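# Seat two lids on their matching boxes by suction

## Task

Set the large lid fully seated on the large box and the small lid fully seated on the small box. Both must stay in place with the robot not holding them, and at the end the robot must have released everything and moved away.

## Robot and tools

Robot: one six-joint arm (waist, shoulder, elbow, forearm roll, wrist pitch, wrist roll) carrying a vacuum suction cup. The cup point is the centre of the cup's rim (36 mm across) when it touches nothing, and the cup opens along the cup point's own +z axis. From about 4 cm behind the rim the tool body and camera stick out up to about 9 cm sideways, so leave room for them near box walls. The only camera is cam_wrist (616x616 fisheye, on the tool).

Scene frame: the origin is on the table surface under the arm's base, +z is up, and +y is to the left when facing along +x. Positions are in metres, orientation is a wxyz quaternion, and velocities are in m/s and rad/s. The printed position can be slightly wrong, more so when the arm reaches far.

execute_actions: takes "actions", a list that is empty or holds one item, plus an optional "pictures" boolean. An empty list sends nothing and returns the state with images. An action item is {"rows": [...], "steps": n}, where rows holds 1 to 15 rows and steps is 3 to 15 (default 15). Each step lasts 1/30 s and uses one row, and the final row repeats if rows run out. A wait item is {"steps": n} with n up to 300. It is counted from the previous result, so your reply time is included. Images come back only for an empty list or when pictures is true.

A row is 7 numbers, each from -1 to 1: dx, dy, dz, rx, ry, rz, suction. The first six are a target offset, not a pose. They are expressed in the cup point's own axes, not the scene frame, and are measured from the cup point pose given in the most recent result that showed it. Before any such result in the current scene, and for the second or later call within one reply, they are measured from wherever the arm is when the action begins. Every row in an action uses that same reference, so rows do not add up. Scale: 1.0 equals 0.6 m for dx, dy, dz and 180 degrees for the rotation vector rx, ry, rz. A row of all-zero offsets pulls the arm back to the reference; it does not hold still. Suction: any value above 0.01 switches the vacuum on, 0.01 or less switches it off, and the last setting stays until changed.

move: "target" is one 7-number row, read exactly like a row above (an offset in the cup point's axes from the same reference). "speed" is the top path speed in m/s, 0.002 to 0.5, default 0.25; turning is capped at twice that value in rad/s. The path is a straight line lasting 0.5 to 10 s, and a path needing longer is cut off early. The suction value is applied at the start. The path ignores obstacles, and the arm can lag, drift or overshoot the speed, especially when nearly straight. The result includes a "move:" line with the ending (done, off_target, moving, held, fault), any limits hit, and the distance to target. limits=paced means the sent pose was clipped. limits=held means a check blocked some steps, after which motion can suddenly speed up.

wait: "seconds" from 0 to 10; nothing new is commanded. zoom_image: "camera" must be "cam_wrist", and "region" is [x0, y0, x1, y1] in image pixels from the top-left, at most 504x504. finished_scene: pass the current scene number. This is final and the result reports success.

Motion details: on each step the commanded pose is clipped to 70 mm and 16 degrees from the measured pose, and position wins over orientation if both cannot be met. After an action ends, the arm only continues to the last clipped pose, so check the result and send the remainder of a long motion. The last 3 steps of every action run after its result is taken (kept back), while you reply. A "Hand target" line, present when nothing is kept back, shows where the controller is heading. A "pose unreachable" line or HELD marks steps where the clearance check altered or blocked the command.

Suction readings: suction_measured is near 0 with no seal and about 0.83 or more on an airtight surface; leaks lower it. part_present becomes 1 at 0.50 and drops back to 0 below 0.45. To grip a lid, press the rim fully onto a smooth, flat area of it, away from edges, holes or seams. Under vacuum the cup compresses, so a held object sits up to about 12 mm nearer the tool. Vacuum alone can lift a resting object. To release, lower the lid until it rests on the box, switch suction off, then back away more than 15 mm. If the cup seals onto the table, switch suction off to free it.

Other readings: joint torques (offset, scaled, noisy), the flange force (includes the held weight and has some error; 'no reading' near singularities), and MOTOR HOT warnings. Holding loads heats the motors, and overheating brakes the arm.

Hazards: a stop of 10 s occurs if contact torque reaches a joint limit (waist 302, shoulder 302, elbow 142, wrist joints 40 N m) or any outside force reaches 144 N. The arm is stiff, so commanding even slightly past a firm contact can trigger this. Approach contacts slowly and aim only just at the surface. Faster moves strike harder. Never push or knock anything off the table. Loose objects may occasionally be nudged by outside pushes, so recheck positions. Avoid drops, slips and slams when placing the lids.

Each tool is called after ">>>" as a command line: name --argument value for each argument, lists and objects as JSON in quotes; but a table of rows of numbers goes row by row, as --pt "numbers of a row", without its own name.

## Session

>>> execute_actions --actions '[]'

>>> zoom_image --camera "cam_wrist" --region '[130, 60, 480, 340]'

Scene clock: 0.00 s of 6200.00 s.
end_effector_position=(+0.6447, -0.0172, +0.4533) suction_measured=0.00 part_present=0 end_effector_quat_wxyz=(+0.007, +0.014, +1.000, +0.002) end_effector_velocity=(-0.001, -0.000, +0.001) end_effector_angular_velocity=(-0.001, -0.000, -0.001)
Joint positions: [-0.055  0.168  1.62   0.002  1.355 -0.052]
Joint velocities: [-0.    -0.001 -0.    -0.001  0.001  0.001]
Joint torques (N m, as the joint torque sensors report them, + toward a larger angle): no reading
Flange force (N, the push that the arm receives, along the end effector's own x y z axes): no reading
Hand target: +0.645, -0.017, +0.453; +0.007, +0.014, +1.000, +0.002

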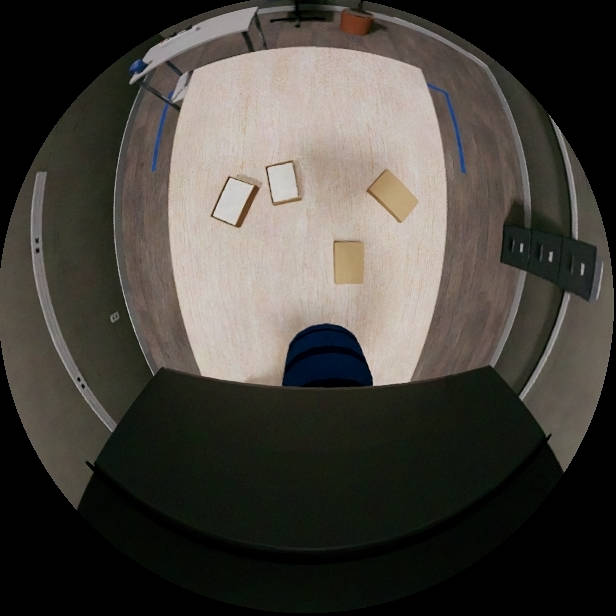

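Region (130, 60, 480, 340) of cam_wrist's 616x616 image, scaled by 1.440, with more detail than that image has; it fills the top 403 rows of this view, and the rest is white.

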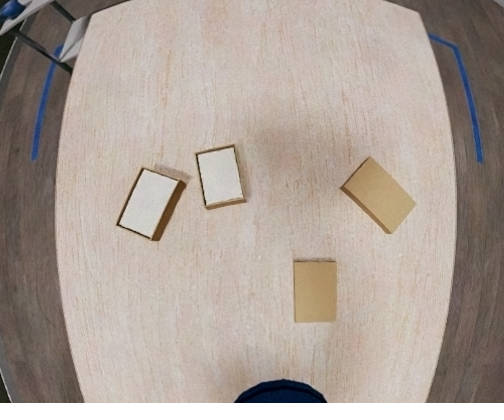

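>>> move --target '[0.028, -0.121, 0.5, 0, 0, -0.01, 0]'

Scene clock: 1.90 s of 6200.00 s.
end_effector_position=(+0.6305, -0.0887, +0.1529) suction_measured=0.00 part_present=0 end_effector_quat_wxyz=(+0.007, -0.002, +1.000, +0.002) end_effector_velocity=(-0.000, -0.001, -0.001) end_effector_angular_velocity=(-0.000, +0.001, -0.001)
Joint positions: [-0.17   0.381  1.947  0.002  0.813 -0.199]
Joint velocities: [-0.001  0.001  0.    -0.    -0.001 -0.   ]
Joint torques (N m, as the joint torque sensors report them, + toward a larger angle): [ -0.31 -65.67 -31.4    2.74   0.51   0.34]
Flange force (N, the push that the arm receives, along the end effector's own x y z axes): [4.6 0.6 1.1]
Hand target: +0.630, -0.089, +0.153; +0.007, -0.002, +1.000, +0.002
Off the commanded pose: 0.001 m, 0 deg.
Kept back: nothing.
move: done

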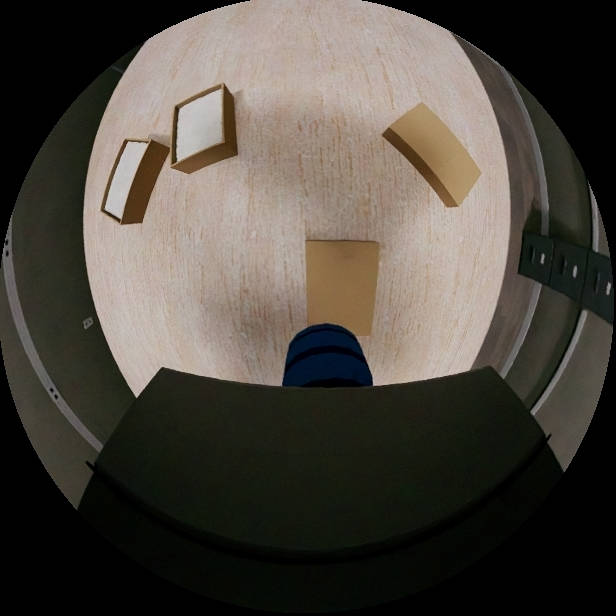

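>>> move --target '[0, -0.028, 0.2, 0, 0, 0.005, 1]' --speed 0.15

>>> move --target '[0, 0, 0.024, 0, 0, 0, 1]' --speed 0.02

Scene clock: 3.33 s of 6200.00 s.
end_effector_position=(+0.6323, -0.1053, +0.0328) suction_measured=0.00 part_present=0 end_effector_quat_wxyz=(+0.007, +0.006, +1.000, +0.002) end_effector_velocity=(-0.000, +0.000, -0.000) end_effector_angular_velocity=(+0.001, +0.001, -0.002)
Joint positions: [-0.196  0.544  1.991  0.002  0.607 -0.209]
Joint velocities: [ 0.     0.001 -0.     0.     0.001  0.002]
Joint torques (N m, as the joint torque sensors report them, + toward a larger angle): [  0.77 -76.2  -24.17   2.23   0.42   0.16]
Flange force (N, the push that the arm receives, along the end effector's own x y z axes): [1.1 -1.3 2.2]
Hand target: +0.632, -0.105, +0.033; +0.007, +0.006, +1.000, +0.002
Off the commanded pose: 0.000 m, 0 deg.
Kept back: nothing.
move: done

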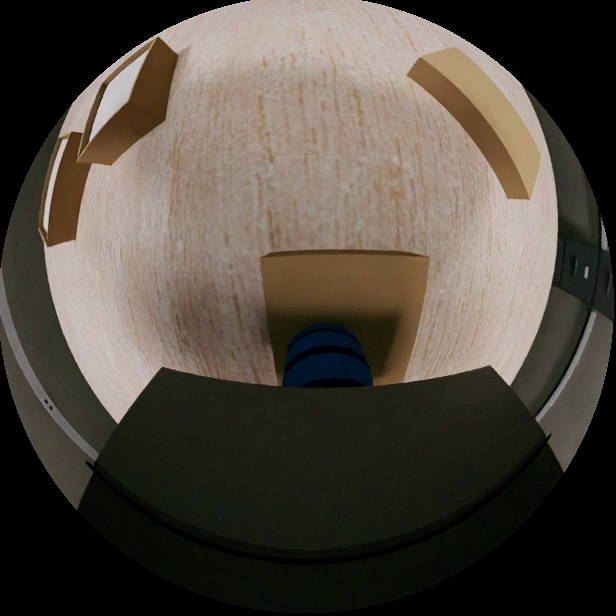

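Scene clock: 4.27 s of 6200.00 s.
end_effector_position=(+0.6325, -0.1053, +0.0184) suction_measured=0.94 part_present=1 end_effector_quat_wxyz=(+0.007, +0.006, +1.000, +0.002) end_effector_velocity=(+0.000, -0.000, +0.000) end_effector_angular_velocity=(-0.001, -0.001, +0.002)
Joint positions: [-0.196  0.565  1.994  0.002  0.583 -0.209]
Joint velocities: [ 0.    -0.001  0.    -0.001 -0.    -0.001]
Joint torques (N m, as the joint torque sensors report them, + toward a larger angle): [  0.84 -77.42 -23.85   2.22   0.53   0.26]
Flange force (N, the push that the arm receives, along the end effector's own x y z axes): [2.1 -1.4 2.9]
Hand target: +0.632, -0.105, +0.018; +0.007, +0.006, +1.000, +0.002
Off the commanded pose: 0.000 m, 0 deg.
Kept back: nothing.
move: done

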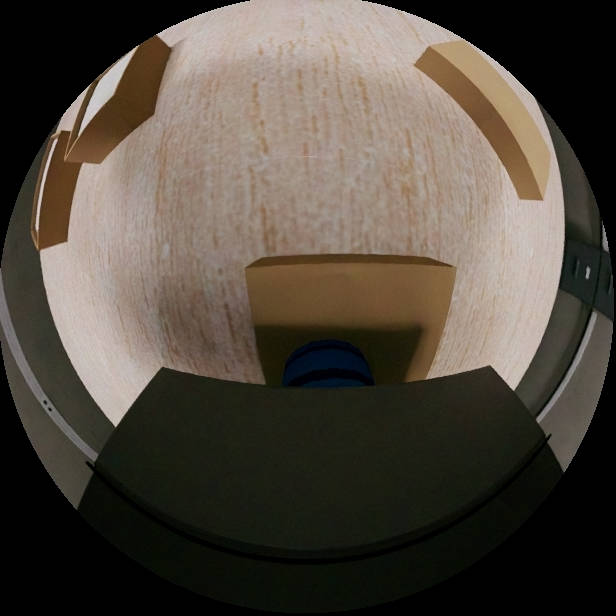

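>>> move --target '[0, 0, -0.22, 0, 0, 0, 1]'

>>> move --target '[-0.32, 0.34, 0, 0, 0, -0.055, 1]'

Scene clock: 5.43 s of 6200.00 s.
end_effector_position=(+0.6305, -0.1055, +0.1504) suction_measured=0.94 part_present=1 end_effector_quat_wxyz=(+0.007, +0.006, +1.000, +0.002) end_effector_velocity=(+0.000, -0.000, +0.001) end_effector_angular_velocity=(-0.001, -0.003, +0.001)
Joint positions: [-0.195  0.388  1.944  0.002  0.811 -0.209]
Joint velocities: [-0.    -0.002 -0.    -0.001 -0.001 -0.001]
Joint torques (N m, as the joint torque sensors report them, + toward a larger angle): [  0.71 -66.38 -30.45   2.96   0.39   0.21]
Flange force (N, the push that the arm receives, along the end effector's own x y z axes): [2.9 -1.1 0.6]
Hand target: +0.631, -0.106, +0.150; +0.007, +0.006, +1.000, +0.002
Off the commanded pose: 0.000 m, 0 deg.
Kept back: nothing.
move: done

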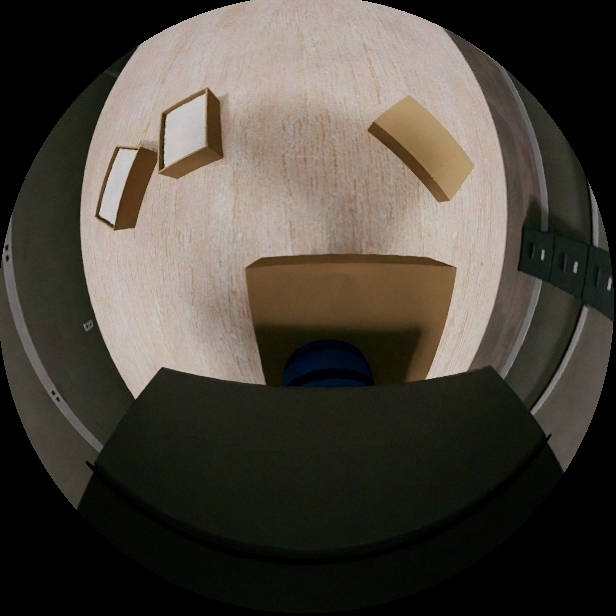

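Scene clock: 6.97 s of 6200.00 s.
end_effector_position=(+0.8244, +0.0967, +0.1537) suction_measured=0.94 part_present=1 end_effector_quat_wxyz=(+0.007, -0.080, +0.997, +0.001) end_effector_velocity=(+0.000, +0.002, -0.000) end_effector_angular_velocity=(+0.000, +0.000, +0.002)
Joint positions: [ 0.099  0.632  1.53   0.002  0.98  -0.087]
Joint velocities: [ 0.002  0.001 -0.001  0.     0.001 -0.   ]
Joint torques (N m, as the joint torque sensors report them, + toward a larger angle): [ -0.45 -94.31 -35.32   3.48   0.31   0.29]
Flange force (N, the push that the arm receives, along the end effector's own x y z axes): [2.2 0.3 2.4]
Hand target: +0.824, +0.097, +0.154; +0.007, -0.080, +0.997, +0.001
Off the commanded pose: 0.001 m, 0 deg.
Kept back: nothing.
move: done

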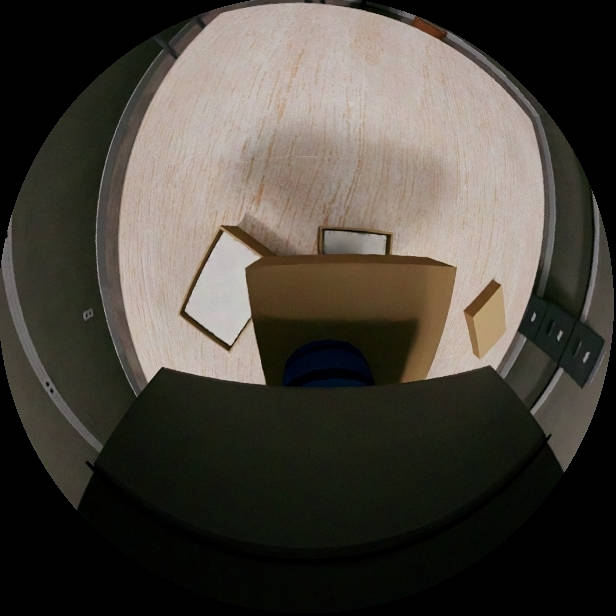

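>>> move --target '[-0.017, -0.04, 0.085, 0, 0, 0.017, 1]' --speed 0.1

>>> zoom_image --camera "cam_wrist" --region '[200, 200, 500, 300]'

Scene clock: 8.10 s of 6200.00 s.
end_effector_position=(+0.8391, +0.0748, +0.1029) suction_measured=0.94 part_present=1 end_effector_quat_wxyz=(+0.007, -0.054, +0.999, +0.001) end_effector_velocity=(+0.000, -0.000, -0.000) end_effector_angular_velocity=(+0.001, -0.000, -0.002)
Joint positions: [ 0.072  0.695  1.526  0.002  0.921 -0.061]
Joint velocities: [-0.001  0.001 -0.     0.001 -0.001  0.001]
Joint torques (N m, as the joint torque sensors report them, + toward a larger angle): [  0.24 -97.73 -33.68   3.16   0.46   0.18]
Flange force (N, the push that the arm receives, along the end effector's own x y z axes): [2.2 -0.9 1.9]
Hand target: +0.839, +0.075, +0.103; +0.007, -0.054, +0.999, +0.001
Off the commanded pose: 0.000 m, 0 deg.
Kept back: nothing.
move: done

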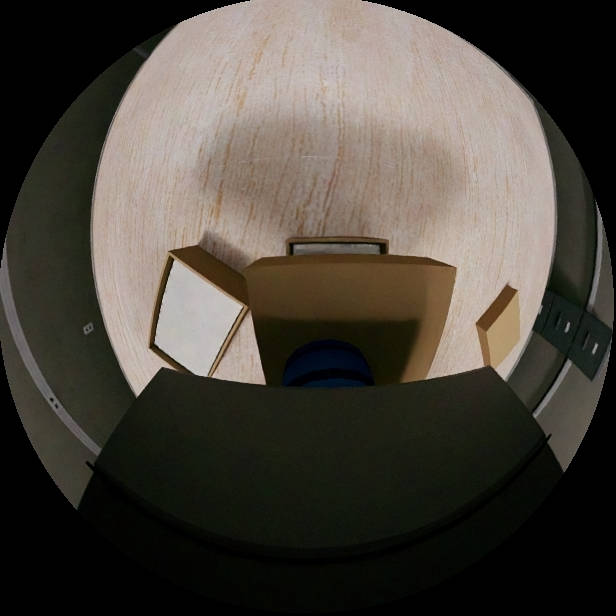

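Region (200, 200, 500, 300) of cam_wrist's 616x616 image, scaled by 1.680, with more detail than that image has.

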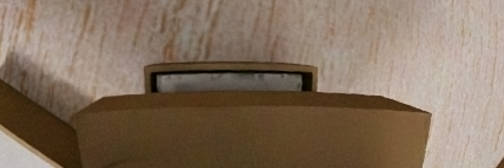

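>>> move --target '[0, 0, 0.058, 0, 0, 0, 1]' --speed 0.05

>>> zoom_image --camera "cam_wrist" --region '[200, 200, 500, 300]'

Scene clock: 9.33 s of 6200.00 s.
end_effector_position=(+0.8396, +0.0748, +0.0681) suction_measured=0.94 part_present=1 end_effector_quat_wxyz=(+0.007, -0.054, +0.999, +0.001) end_effector_velocity=(-0.000, -0.001, -0.001) end_effector_angular_velocity=(-0.001, +0.001, +0.001)
Joint positions: [ 0.072  0.73   1.538  0.002  0.874 -0.061]
Joint velocities: [-0.001  0.001  0.    -0.001  0.    -0.001]
Joint torques (N m, as the joint torque sensors report them, + toward a larger angle): [ -0.18 -99.83 -32.79   3.01   0.44   0.23]
Flange force (N, the push that the arm receives, along the end effector's own x y z axes): [2.1 -0.7 2.7]
Hand target: +0.840, +0.075, +0.068; +0.007, -0.054, +0.999, +0.001
Off the commanded pose: 0.000 m, 0 deg.
Kept back: nothing.
move: done

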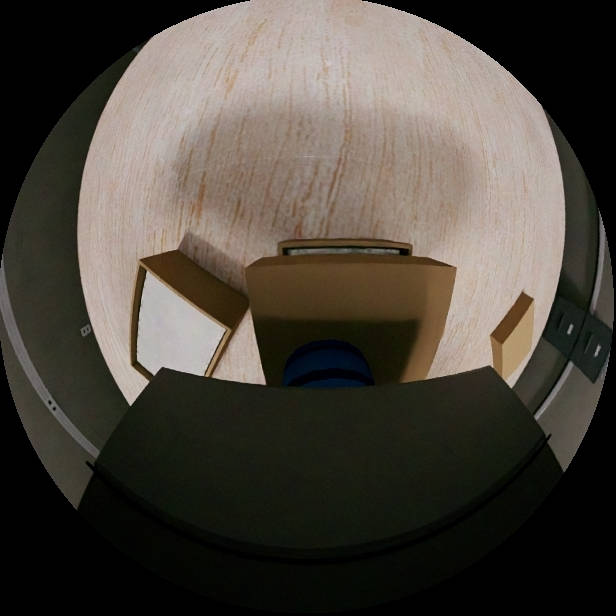

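Region (200, 200, 500, 300) of cam_wrist's 616x616 image, scaled by 1.680, with more detail than that image has.

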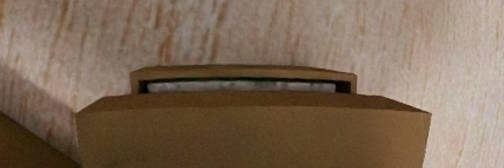

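>>> move --target '[-0.0135, -0.0045, 0.02, 0, 0, 0, 1]' --speed 0.02

>>> move --target '[0, 0, 0.004, 0, 0, 0, 1]' --speed 0.006

>>> move --target '[0, 0, 0.004, 0, 0, 0, 1]' --speed 0.006

>>> move --target '[0, 0, 0.004, 0, 0, 0, 1]' --speed 0.006

Scene clock: 10.53 s of 6200.00 s.
end_effector_position=(+0.8481, +0.0730, +0.0562) suction_measured=0.94 part_present=1 end_effector_quat_wxyz=(+0.007, -0.054, +0.999, +0.001) end_effector_velocity=(+0.000, +0.000, +0.001) end_effector_angular_velocity=(-0.001, -0.002, +0.002)
Joint positions: [ 0.069  0.753  1.521  0.002  0.868 -0.064]
Joint velocities: [ 0.    -0.001 -0.    -0.001 -0.001 -0.001]
Joint torques (N m, as the joint torque sensors report them, + toward a larger angle): [  -0.06 -101.22  -32.3     3.05    0.5     0.25]
Flange force (N, the push that the arm receives, along the end effector's own x y z axes): [1.9 -0.4 2.3]
Hand target: +0.848, +0.073, +0.056; +0.007, -0.054, +0.999, +0.001
Off the commanded pose: 0.000 m, 0 deg.
Kept back: nothing.
move: done

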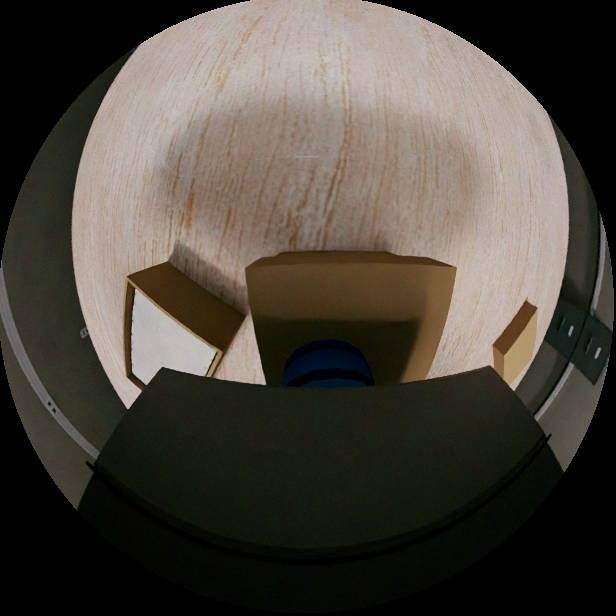

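Scene clock: 11.23 s of 6200.00 s.
end_effector_position=(+0.8482, +0.0730, +0.0539) suction_measured=0.94 part_present=1 end_effector_quat_wxyz=(+0.007, -0.054, +0.999, +0.001) end_effector_velocity=(-0.001, -0.000, +0.000) end_effector_angular_velocity=(-0.000, +0.001, +0.001)
Joint positions: [ 0.069  0.755  1.522  0.002  0.865 -0.064]
Joint velocities: [ 0.    -0.001  0.002 -0.     0.001 -0.001]
Joint torques (N m, as the joint torque sensors report them, + toward a larger angle): [  0.33 -88.71 -25.07   2.55   0.9    0.26]
Flange force (N, the push that the arm receives, along the end effector's own x y z axes): [0.5 -1.1 -12.7]
Hand target: +0.848, +0.073, +0.054; +0.007, -0.054, +0.999, +0.001
Off the commanded pose: 0.000 m, 0 deg.
Kept back: nothing.
move: done

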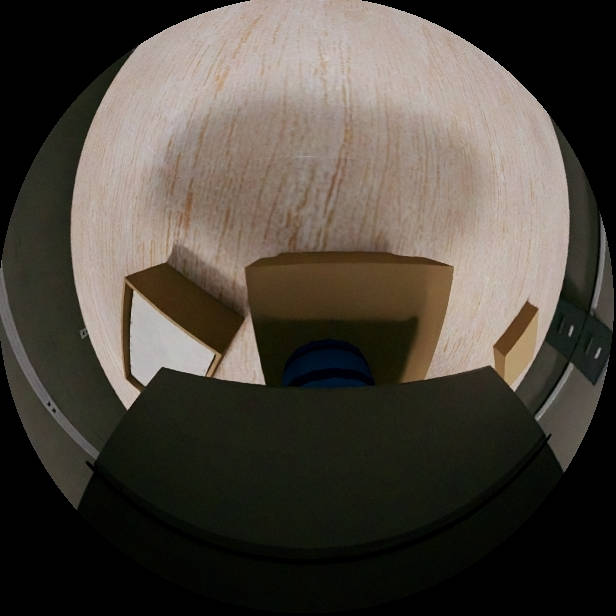

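Scene clock: 11.93 s of 6200.00 s.
end_effector_position=(+0.8482, +0.0730, +0.0515) suction_measured=0.94 part_present=1 end_effector_quat_wxyz=(+0.007, -0.054, +0.999, +0.001) end_effector_velocity=(-0.000, -0.001, -0.001) end_effector_angular_velocity=(-0.001, +0.000, +0.000)
Joint positions: [ 0.069  0.758  1.523  0.002  0.862 -0.064]
Joint velocities: [-0.001  0.     0.001 -0.001 -0.001 -0.   ]
Joint torques (N m, as the joint torque sensors report them, + toward a larger angle): [ -0.94 -83.24 -21.91   2.43   1.04   0.26]
Flange force (N, the push that the arm receives, along the end effector's own x y z axes): [-0.7 -0.2 -18.4]
Hand target: +0.848, +0.073, +0.051; +0.007, -0.054, +0.999, +0.001
Off the commanded pose: 0.000 m, 0 deg.
Kept back: nothing.
move: done

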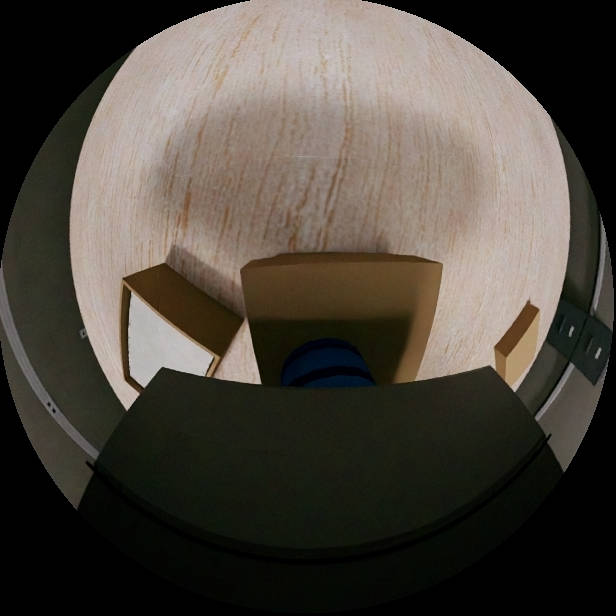

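Scene clock: 12.63 s of 6200.00 s.
end_effector_position=(+0.8482, +0.0730, +0.0491) suction_measured=0.94 part_present=1 end_effector_quat_wxyz=(+0.007, -0.054, +0.999, +0.001) end_effector_velocity=(-0.000, +0.001, -0.001) end_effector_angular_velocity=(-0.002, +0.000, +0.002)
Joint positions: [ 0.069  0.76   1.523  0.002  0.858 -0.064]
Joint velocities: [ 0.001  0.001  0.    -0.002 -0.001  0.001]
Joint torques (N m, as the joint torque sensors report them, + toward a larger angle): [ -0.04 -90.2  -27.67   2.36  -0.01   0.09]
Flange force (N, the push that the arm receives, along the end effector's own x y z axes): [4.1 0.1 -11.0]
Hand target: +0.848, +0.073, +0.049; +0.007, -0.054, +0.999, +0.001
Off the commanded pose: 0.000 m, 0 deg.
Kept back: nothing.
move: done

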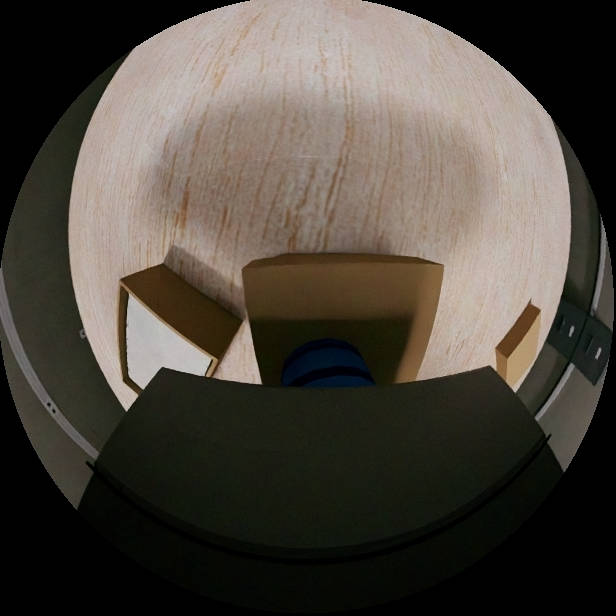

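>>> move --target '[0, 0, -0.014, 0, 0, 0, 1]' --speed 0.02

>>> move --target '[0, 0.005, 0, 0, 0, 0, 1]' --speed 0.02

>>> move --target '[0, 0, 0.009, 0, 0, 0, 1]' --speed 0.008

Scene clock: 13.57 s of 6200.00 s.
end_effector_position=(+0.8481, +0.0730, +0.0575) suction_measured=0.94 part_present=1 end_effector_quat_wxyz=(+0.007, -0.054, +0.999, +0.001) end_effector_velocity=(-0.000, +0.001, +0.000) end_effector_angular_velocity=(+0.001, +0.001, -0.000)
Joint positions: [ 0.069  0.751  1.521  0.002  0.869 -0.064]
Joint velocities: [ 0.    -0.    -0.     0.001  0.002  0.   ]
Joint torques (N m, as the joint torque sensors report them, + toward a larger angle): [  -0.44 -101.98  -32.95    3.12    0.29    0.13]
Flange force (N, the push that the arm receives, along the end effector's own x y z axes): [2.1 0.0 2.8]
Hand target: +0.848, +0.073, +0.057; +0.007, -0.054, +0.999, +0.001
Off the commanded pose: 0.000 m, 0 deg.
Kept back: nothing.
move: done

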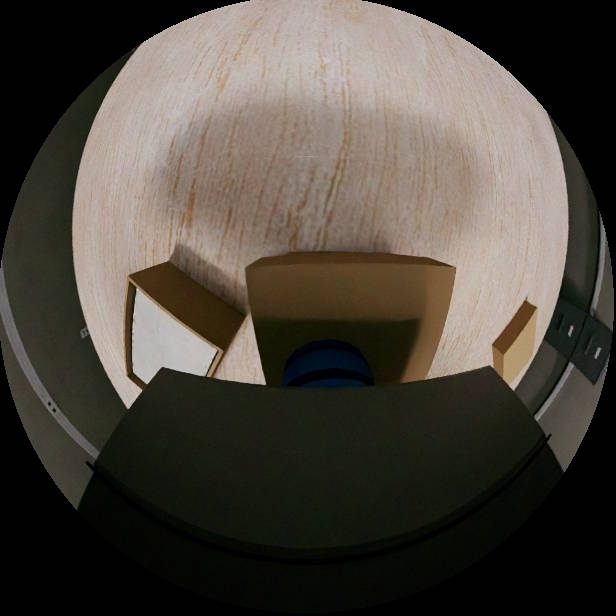

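Scene clock: 14.27 s of 6200.00 s.
end_effector_position=(+0.8479, +0.0760, +0.0575) suction_measured=0.94 part_present=1 end_effector_quat_wxyz=(+0.007, -0.054, +0.999, +0.001) end_effector_velocity=(-0.000, -0.000, +0.001) end_effector_angular_velocity=(-0.000, -0.000, -0.000)
Joint positions: [ 0.073  0.751  1.521  0.002  0.869 -0.06 ]
Joint velocities: [-0.    -0.001 -0.    -0.     0.001  0.   ]
Joint torques (N m, as the joint torque sensors report them, + toward a larger angle): [   0.48 -101.88  -33.09    2.99    0.45    0.25]
Flange force (N, the push that the arm receives, along the end effector's own x y z axes): [3.2 -1.5 2.2]
Hand target: +0.848, +0.076, +0.057; +0.007, -0.054, +0.999, +0.001
Off the commanded pose: 0.000 m, 0 deg.
Kept back: nothing.
move: done

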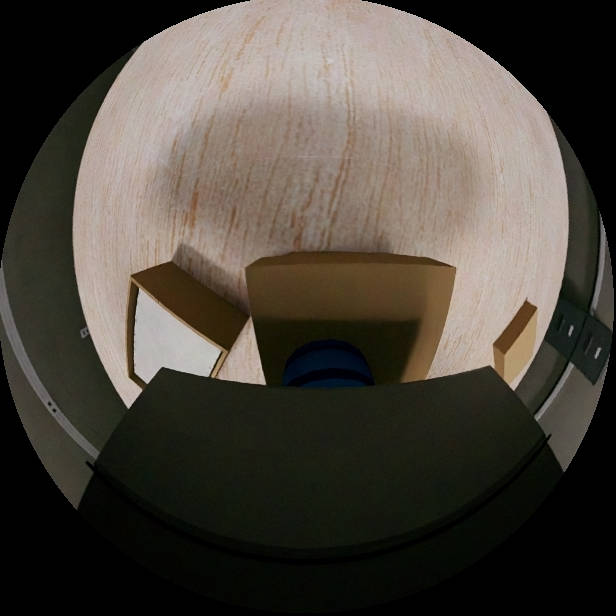

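Scene clock: 15.17 s of 6200.00 s.
end_effector_position=(+0.8479, +0.0760, +0.0521) suction_measured=0.94 part_present=1 end_effector_quat_wxyz=(+0.007, -0.054, +0.999, +0.001) end_effector_velocity=(-0.000, +0.001, -0.000) end_effector_angular_velocity=(+0.001, +0.001, -0.001)
Joint positions: [ 0.073  0.757  1.523  0.002  0.862 -0.06 ]
Joint velocities: [0.    0.    0.    0.001 0.001 0.001]
Joint torques (N m, as the joint torque sensors report them, + toward a larger angle): [   0.26 -102.09  -33.07    2.96    0.44    0.27]
Flange force (N, the push that the arm receives, along the end effector's own x y z axes): [3.0 -1.1 3.1]
Hand target: +0.848, +0.076, +0.052; +0.007, -0.054, +0.999, +0.001
Off the commanded pose: 0.000 m, 0 deg.
Kept back: nothing.
move: done

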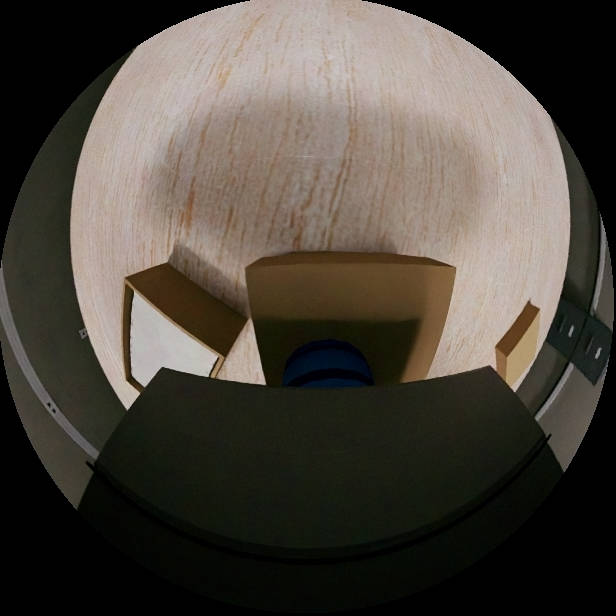

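>>> move --target '[0, 0, 0.015, 0, 0, 0, 1]' --speed 0.01

>>> move --target '[0, 0, 0, 0, 0, 0, 0]'

>>> move --target '[0, 0, -0.2, 0, 0, 0, 0]' --speed 0.15

>>> move --target '[0.11, -0.535, 0, 0, 0, -0.22, 0]'

Scene clock: 16.53 s of 6200.00 s.
end_effector_position=(+0.8481, +0.0760, +0.0432) suction_measured=0.94 part_present=1 end_effector_quat_wxyz=(+0.007, -0.054, +0.999, +0.001) end_effector_velocity=(+0.001, -0.001, +0.001) end_effector_angular_velocity=(+0.000, -0.002, -0.002)
Joint positions: [ 0.073  0.766  1.525  0.002  0.851 -0.06 ]
Joint velocities: [-0.001 -0.    -0.    -0.    -0.001  0.001]
Joint torques (N m, as the joint torque sensors report them, + toward a larger angle): [  -0.05 -100.92  -32.06    2.97    0.57    0.29]
Flange force (N, the push that the arm receives, along the end effector's own x y z axes): [3.3 -1.0 1.5]
Hand target: +0.848, +0.076, +0.043; +0.007, -0.054, +0.999, +0.001
Off the commanded pose: 0.000 m, 0 deg.
Kept back: nothing.
move: done

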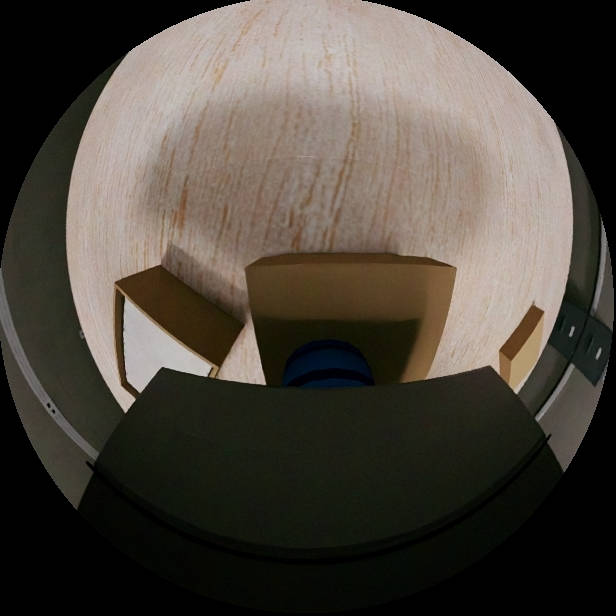

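Scene clock: 17.03 s of 6200.00 s.
end_effector_position=(+0.8481, +0.0760, +0.0431) suction_measured=0.00 part_present=0 end_effector_quat_wxyz=(+0.007, -0.054, +0.999, +0.001) end_effector_velocity=(+0.000, -0.001, +0.001) end_effector_angular_velocity=(-0.000, -0.001, -0.001)
Joint positions: [ 0.073  0.766  1.525  0.002  0.851 -0.06 ]
Joint velocities: [-0.002 -0.002  0.    -0.     0.001 -0.   ]
Joint torques (N m, as the joint torque sensors report them, + toward a larger angle): [ -0.48 -98.91 -30.79   2.96   0.56   0.19]
Flange force (N, the push that the arm receives, along the end effector's own x y z axes): [3.1 -0.2 -1.8]
Hand target: +0.848, +0.076, +0.043; +0.007, -0.054, +0.999, +0.001
Off the commanded pose: 0.000 m, 0 deg.
Kept back: nothing.
move: done

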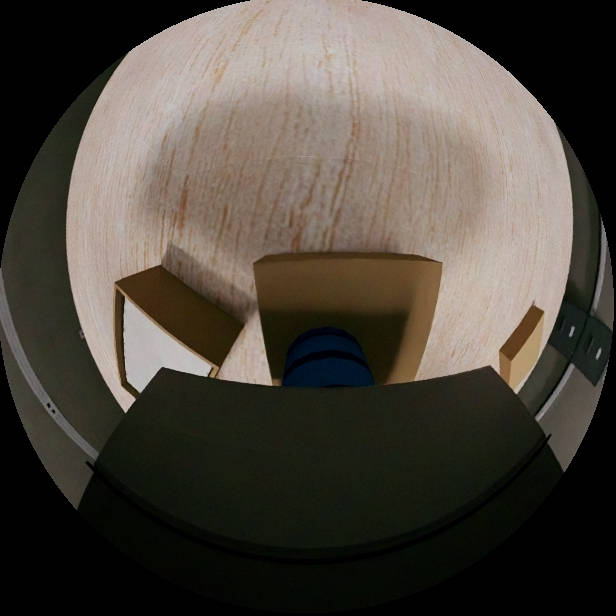

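Scene clock: 18.17 s of 6200.00 s.
end_effector_position=(+0.8463, +0.0758, +0.1631) suction_measured=0.00 part_present=0 end_effector_quat_wxyz=(+0.007, -0.054, +0.999, +0.001) end_effector_velocity=(-0.000, +0.000, +0.002) end_effector_angular_velocity=(+0.000, -0.001, +0.001)
Joint positions: [ 0.073  0.651  1.477  0.002  1.014 -0.06 ]
Joint velocities: [ 0.    -0.002 -0.     0.     0.002 -0.   ]
Joint torques (N m, as the joint torque sensors report them, + toward a larger angle): [  0.12 -95.13 -35.5    3.32   0.49   0.25]
Flange force (N, the push that the arm receives, along the end effector's own x y z axes): [3.3 -0.7 0.8]
Hand target: +0.846, +0.076, +0.163; +0.007, -0.054, +0.999, +0.001
Off the commanded pose: 0.000 m, 0 deg.
Kept back: nothing.
move: done

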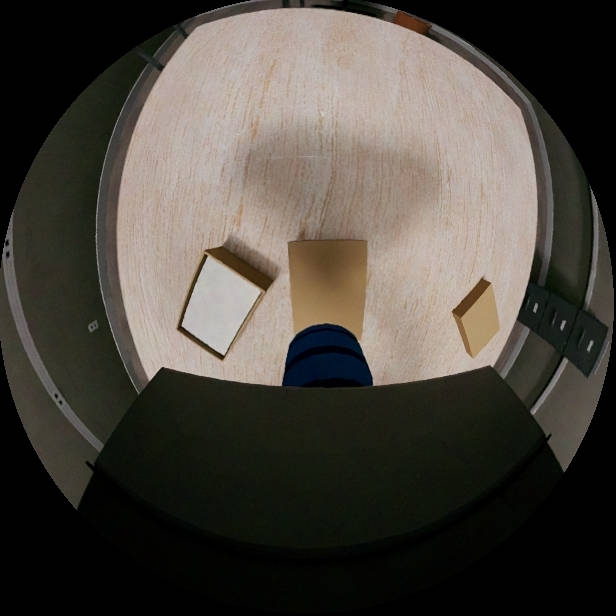

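Scene clock: 19.97 s of 6200.00 s.
end_effector_position=(+0.8159, -0.2505, +0.1619) suction_measured=0.00 part_present=0 end_effector_quat_wxyz=(+0.008, -0.389, +0.921, -0.001) end_effector_velocity=(-0.000, -0.001, -0.001) end_effector_angular_velocity=(+0.000, +0.001, +0.001)
Joint positions: [-0.314  0.656  1.468  0.002  1.018 -1.138]
Joint velocities: [-0.001  0.002 -0.    -0.    -0.    -0.002]
Joint torques (N m, as the joint torque sensors report them, + toward a larger angle): [ -0.54 -96.51 -35.99   3.22   0.53  -0.04]
Flange force (N, the push that the arm receives, along the end effector's own x y z axes): [0.1 2.6 3.1]
Hand target: +0.816, -0.251, +0.162; +0.008, -0.389, +0.921, -0.001
Off the commanded pose: 0.001 m, 0 deg.
Kept back: nothing.
move: done

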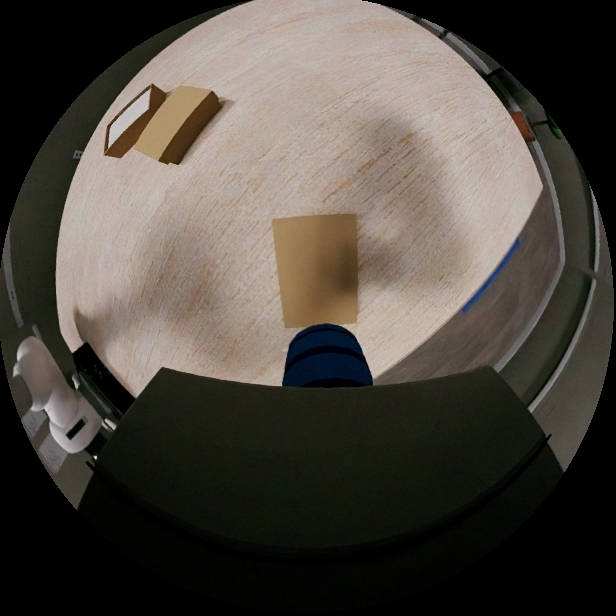

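>>> move --target '[-0.065, 0.004, 0.2, 0, 0, -0.022, 1]' --speed 0.15

>>> move --target '[0, 0, 0.03, 0, 0, 0, 1]' --speed 0.02

Scene clock: 21.40 s of 6200.00 s.
end_effector_position=(+0.8430, -0.2206, +0.0424) suction_measured=0.00 part_present=0 end_effector_quat_wxyz=(+0.007, -0.420, +0.907, -0.001) end_effector_velocity=(+0.001, -0.000, +0.000) end_effector_angular_velocity=(-0.000, -0.002, -0.002)
Joint positions: [-0.272  0.791  1.475  0.002  0.876 -1.165]
Joint velocities: [ 0.    -0.    -0.     0.    -0.001  0.002]
Joint torques (N m, as the joint torque sensors report them, + toward a larger angle): [   0.05 -103.29  -31.89    3.13    0.42    0.26]
Flange force (N, the push that the arm receives, along the end effector's own x y z axes): [1.4 1.3 0.5]
Hand target: +0.843, -0.221, +0.042; +0.007, -0.420, +0.907, -0.001
Off the commanded pose: 0.000 m, 0 deg.
Kept back: nothing.
move: done

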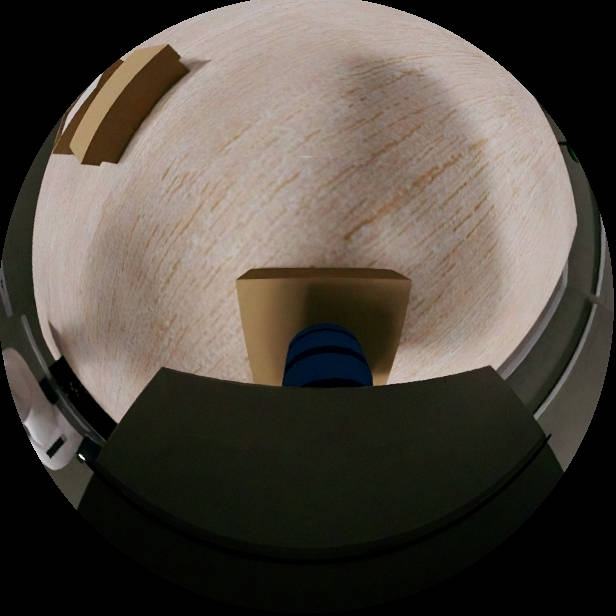

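Scene clock: 22.53 s of 6200.00 s.
end_effector_position=(+0.8433, -0.2206, +0.0244) suction_measured=0.91 part_present=1 end_effector_quat_wxyz=(+0.007, -0.420, +0.907, -0.001) end_effector_velocity=(-0.000, -0.000, -0.001) end_effector_angular_velocity=(+0.001, +0.001, -0.003)
Joint positions: [-0.272  0.81   1.478  0.002  0.853 -1.165]
Joint velocities: [-0.001  0.001  0.     0.001 -0.     0.001]
Joint torques (N m, as the joint torque sensors report them, + toward a larger angle): [   1.81 -105.59  -32.31    3.08    0.65    0.22]
Flange force (N, the push that the arm receives, along the end effector's own x y z axes): [3.2 0.9 3.8]
Hand target: +0.843, -0.221, +0.024; +0.007, -0.420, +0.907, -0.001
Off the commanded pose: 0.000 m, 0 deg.
Kept back: nothing.
move: done

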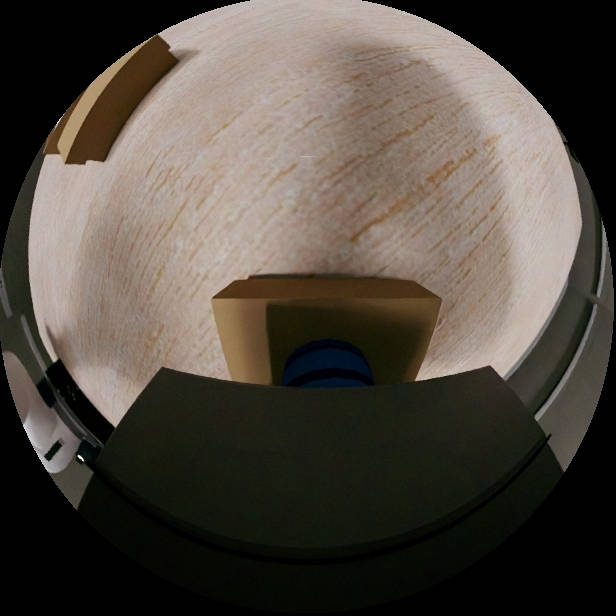

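>>> move --target '[0, 0, -0.22, 0, 0, 0, 1]'

>>> move --target '[-0.49, 0.478, 0, 0, 0, 0.41, 1]'

Scene clock: 23.70 s of 6200.00 s.
end_effector_position=(+0.8414, -0.2208, +0.1563) suction_measured=0.94 part_present=1 end_effector_quat_wxyz=(+0.008, -0.420, +0.907, -0.001) end_effector_velocity=(+0.000, +0.001, +0.001) end_effector_angular_velocity=(+0.001, -0.000, +0.000)
Joint positions: [-0.272  0.684  1.43   0.002  1.028 -1.165]
Joint velocities: [ 0.001 -0.001 -0.001  0.001  0.002  0.   ]
Joint torques (N m, as the joint torque sensors report them, + toward a larger angle): [  0.46 -99.43 -35.74   3.36   0.41   0.22]
Flange force (N, the push that the arm receives, along the end effector's own x y z axes): [0.9 1.1 1.7]
Hand target: +0.841, -0.221, +0.156; +0.008, -0.420, +0.907, -0.001
Off the commanded pose: 0.000 m, 0 deg.
Kept back: nothing.
move: done

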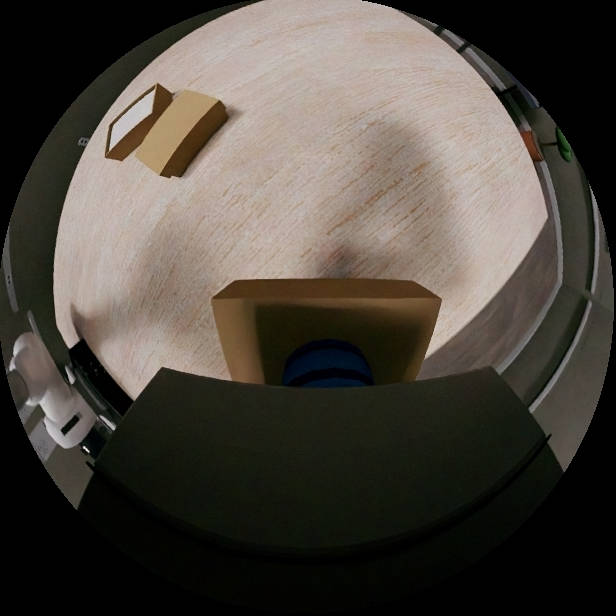

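Scene clock: 26.70 s of 6200.00 s.
end_effector_position=(+0.8117, +0.1889, +0.1569) suction_measured=0.94 part_present=1 end_effector_quat_wxyz=(+0.007, +0.209, +0.978, +0.003) end_effector_velocity=(-0.000, +0.001, -0.001) end_effector_angular_velocity=(-0.001, +0.002, +0.001)
Joint positions: [0.211 0.634 1.52  0.002 0.988 0.606]
Joint velocities: [ 0.002  0.002 -0.    -0.     0.001  0.001]
Joint torques (N m, as the joint torque sensors report them, + toward a larger angle): [  0.47 -92.83 -35.44   3.38   0.48   0.1 ]
Flange force (N, the push that the arm receives, along the end effector's own x y z axes): [2.8 -3.7 1.1]
Hand target: +0.812, +0.189, +0.157; +0.007, +0.209, +0.978, +0.003
Off the commanded pose: 0.001 m, 0 deg.
Kept back: nothing.
move: done

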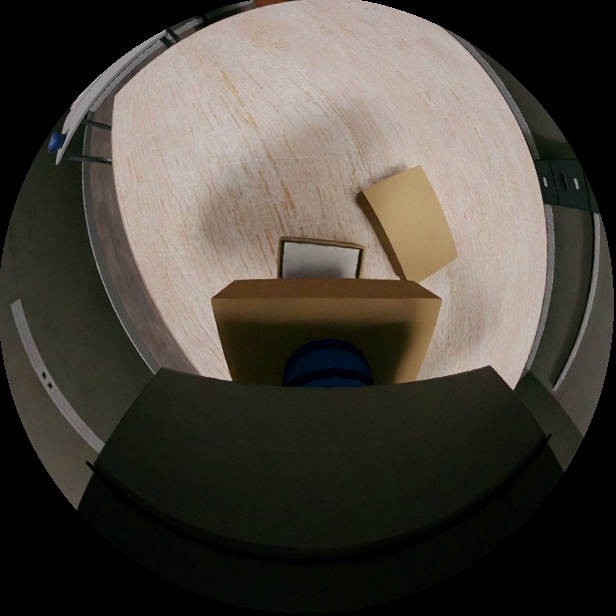

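>>> move --target '[-0.02, 0.01, 0.11, 0, 0, 0.03, 1]' --speed 0.1

>>> zoom_image --camera "cam_wrist" --region '[180, 220, 480, 320]'

Scene clock: 27.93 s of 6200.00 s.
end_effector_position=(+0.8261, +0.1896, +0.0911) suction_measured=0.94 part_present=1 end_effector_quat_wxyz=(+0.006, +0.254, +0.967, +0.004) end_effector_velocity=(+0.000, -0.000, -0.001) end_effector_angular_velocity=(-0.002, +0.000, +0.000)
Joint positions: [0.209 0.713 1.518 0.002 0.91  0.698]
Joint velocities: [ 0.     0.001 -0.    -0.002 -0.     0.001]
Joint torques (N m, as the joint torque sensors report them, + toward a larger angle): [ -0.08 -99.91 -33.39   3.11   0.52   0.26]
Flange force (N, the push that the arm receives, along the end effector's own x y z axes): [-0.1 -1.2 3.4]
Hand target: +0.826, +0.190, +0.091; +0.006, +0.254, +0.967, +0.004
Off the commanded pose: 0.000 m, 0 deg.
Kept back: nothing.
move: done

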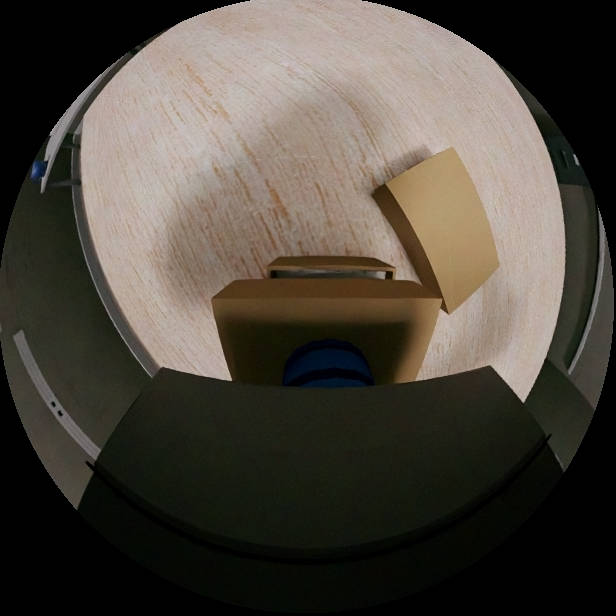

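Region (180, 220, 480, 320) of cam_wrist's 616x616 image, scaled by 1.680, with more detail than that image has.

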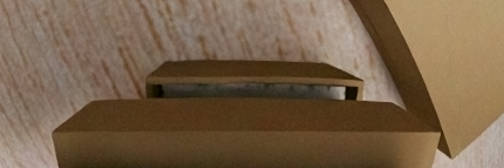

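>>> move --target '[-0.006, -0.009, 0.035, 0, 0, 0.008, 1]' --speed 0.03

>>> zoom_image --camera "cam_wrist" --region '[180, 220, 480, 320]'

Scene clock: 29.17 s of 6200.00 s.
end_effector_position=(+0.8269, +0.1832, +0.0701) suction_measured=0.94 part_present=1 end_effector_quat_wxyz=(+0.006, +0.267, +0.964, +0.004) end_effector_velocity=(-0.000, +0.000, -0.001) end_effector_angular_velocity=(-0.001, +0.001, +0.001)
Joint positions: [0.201 0.733 1.528 0.002 0.881 0.716]
Joint velocities: [ 0.001  0.001 -0.    -0.001 -0.     0.001]
Joint torques (N m, as the joint torque sensors report them, + toward a larger angle): [ -0.39 -99.43 -32.75   3.01   0.53   0.06]
Flange force (N, the push that the arm receives, along the end effector's own x y z axes): [1.9 -1.9 1.8]
Hand target: +0.827, +0.183, +0.070; +0.006, +0.267, +0.964, +0.004
Off the commanded pose: 0.000 m, 0 deg.
Kept back: nothing.
move: done

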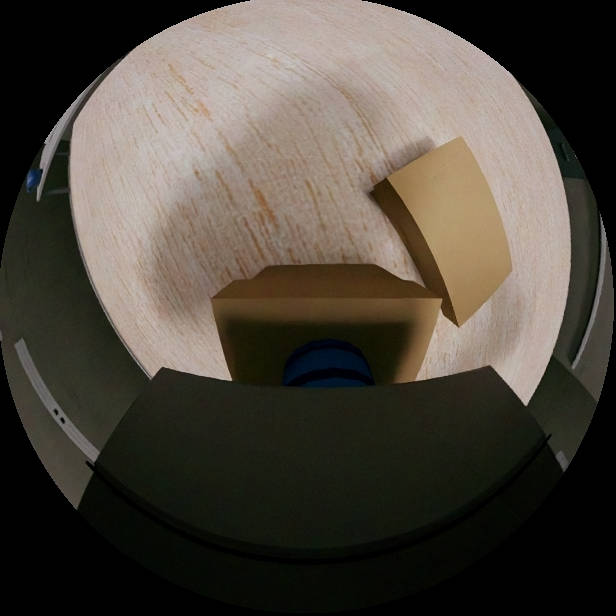

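Region (180, 220, 480, 320) of cam_wrist's 616x616 image, scaled by 1.680, with more detail than that image has.

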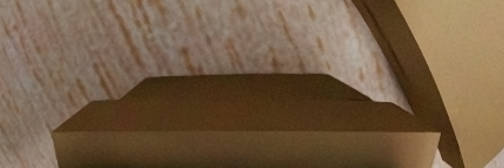

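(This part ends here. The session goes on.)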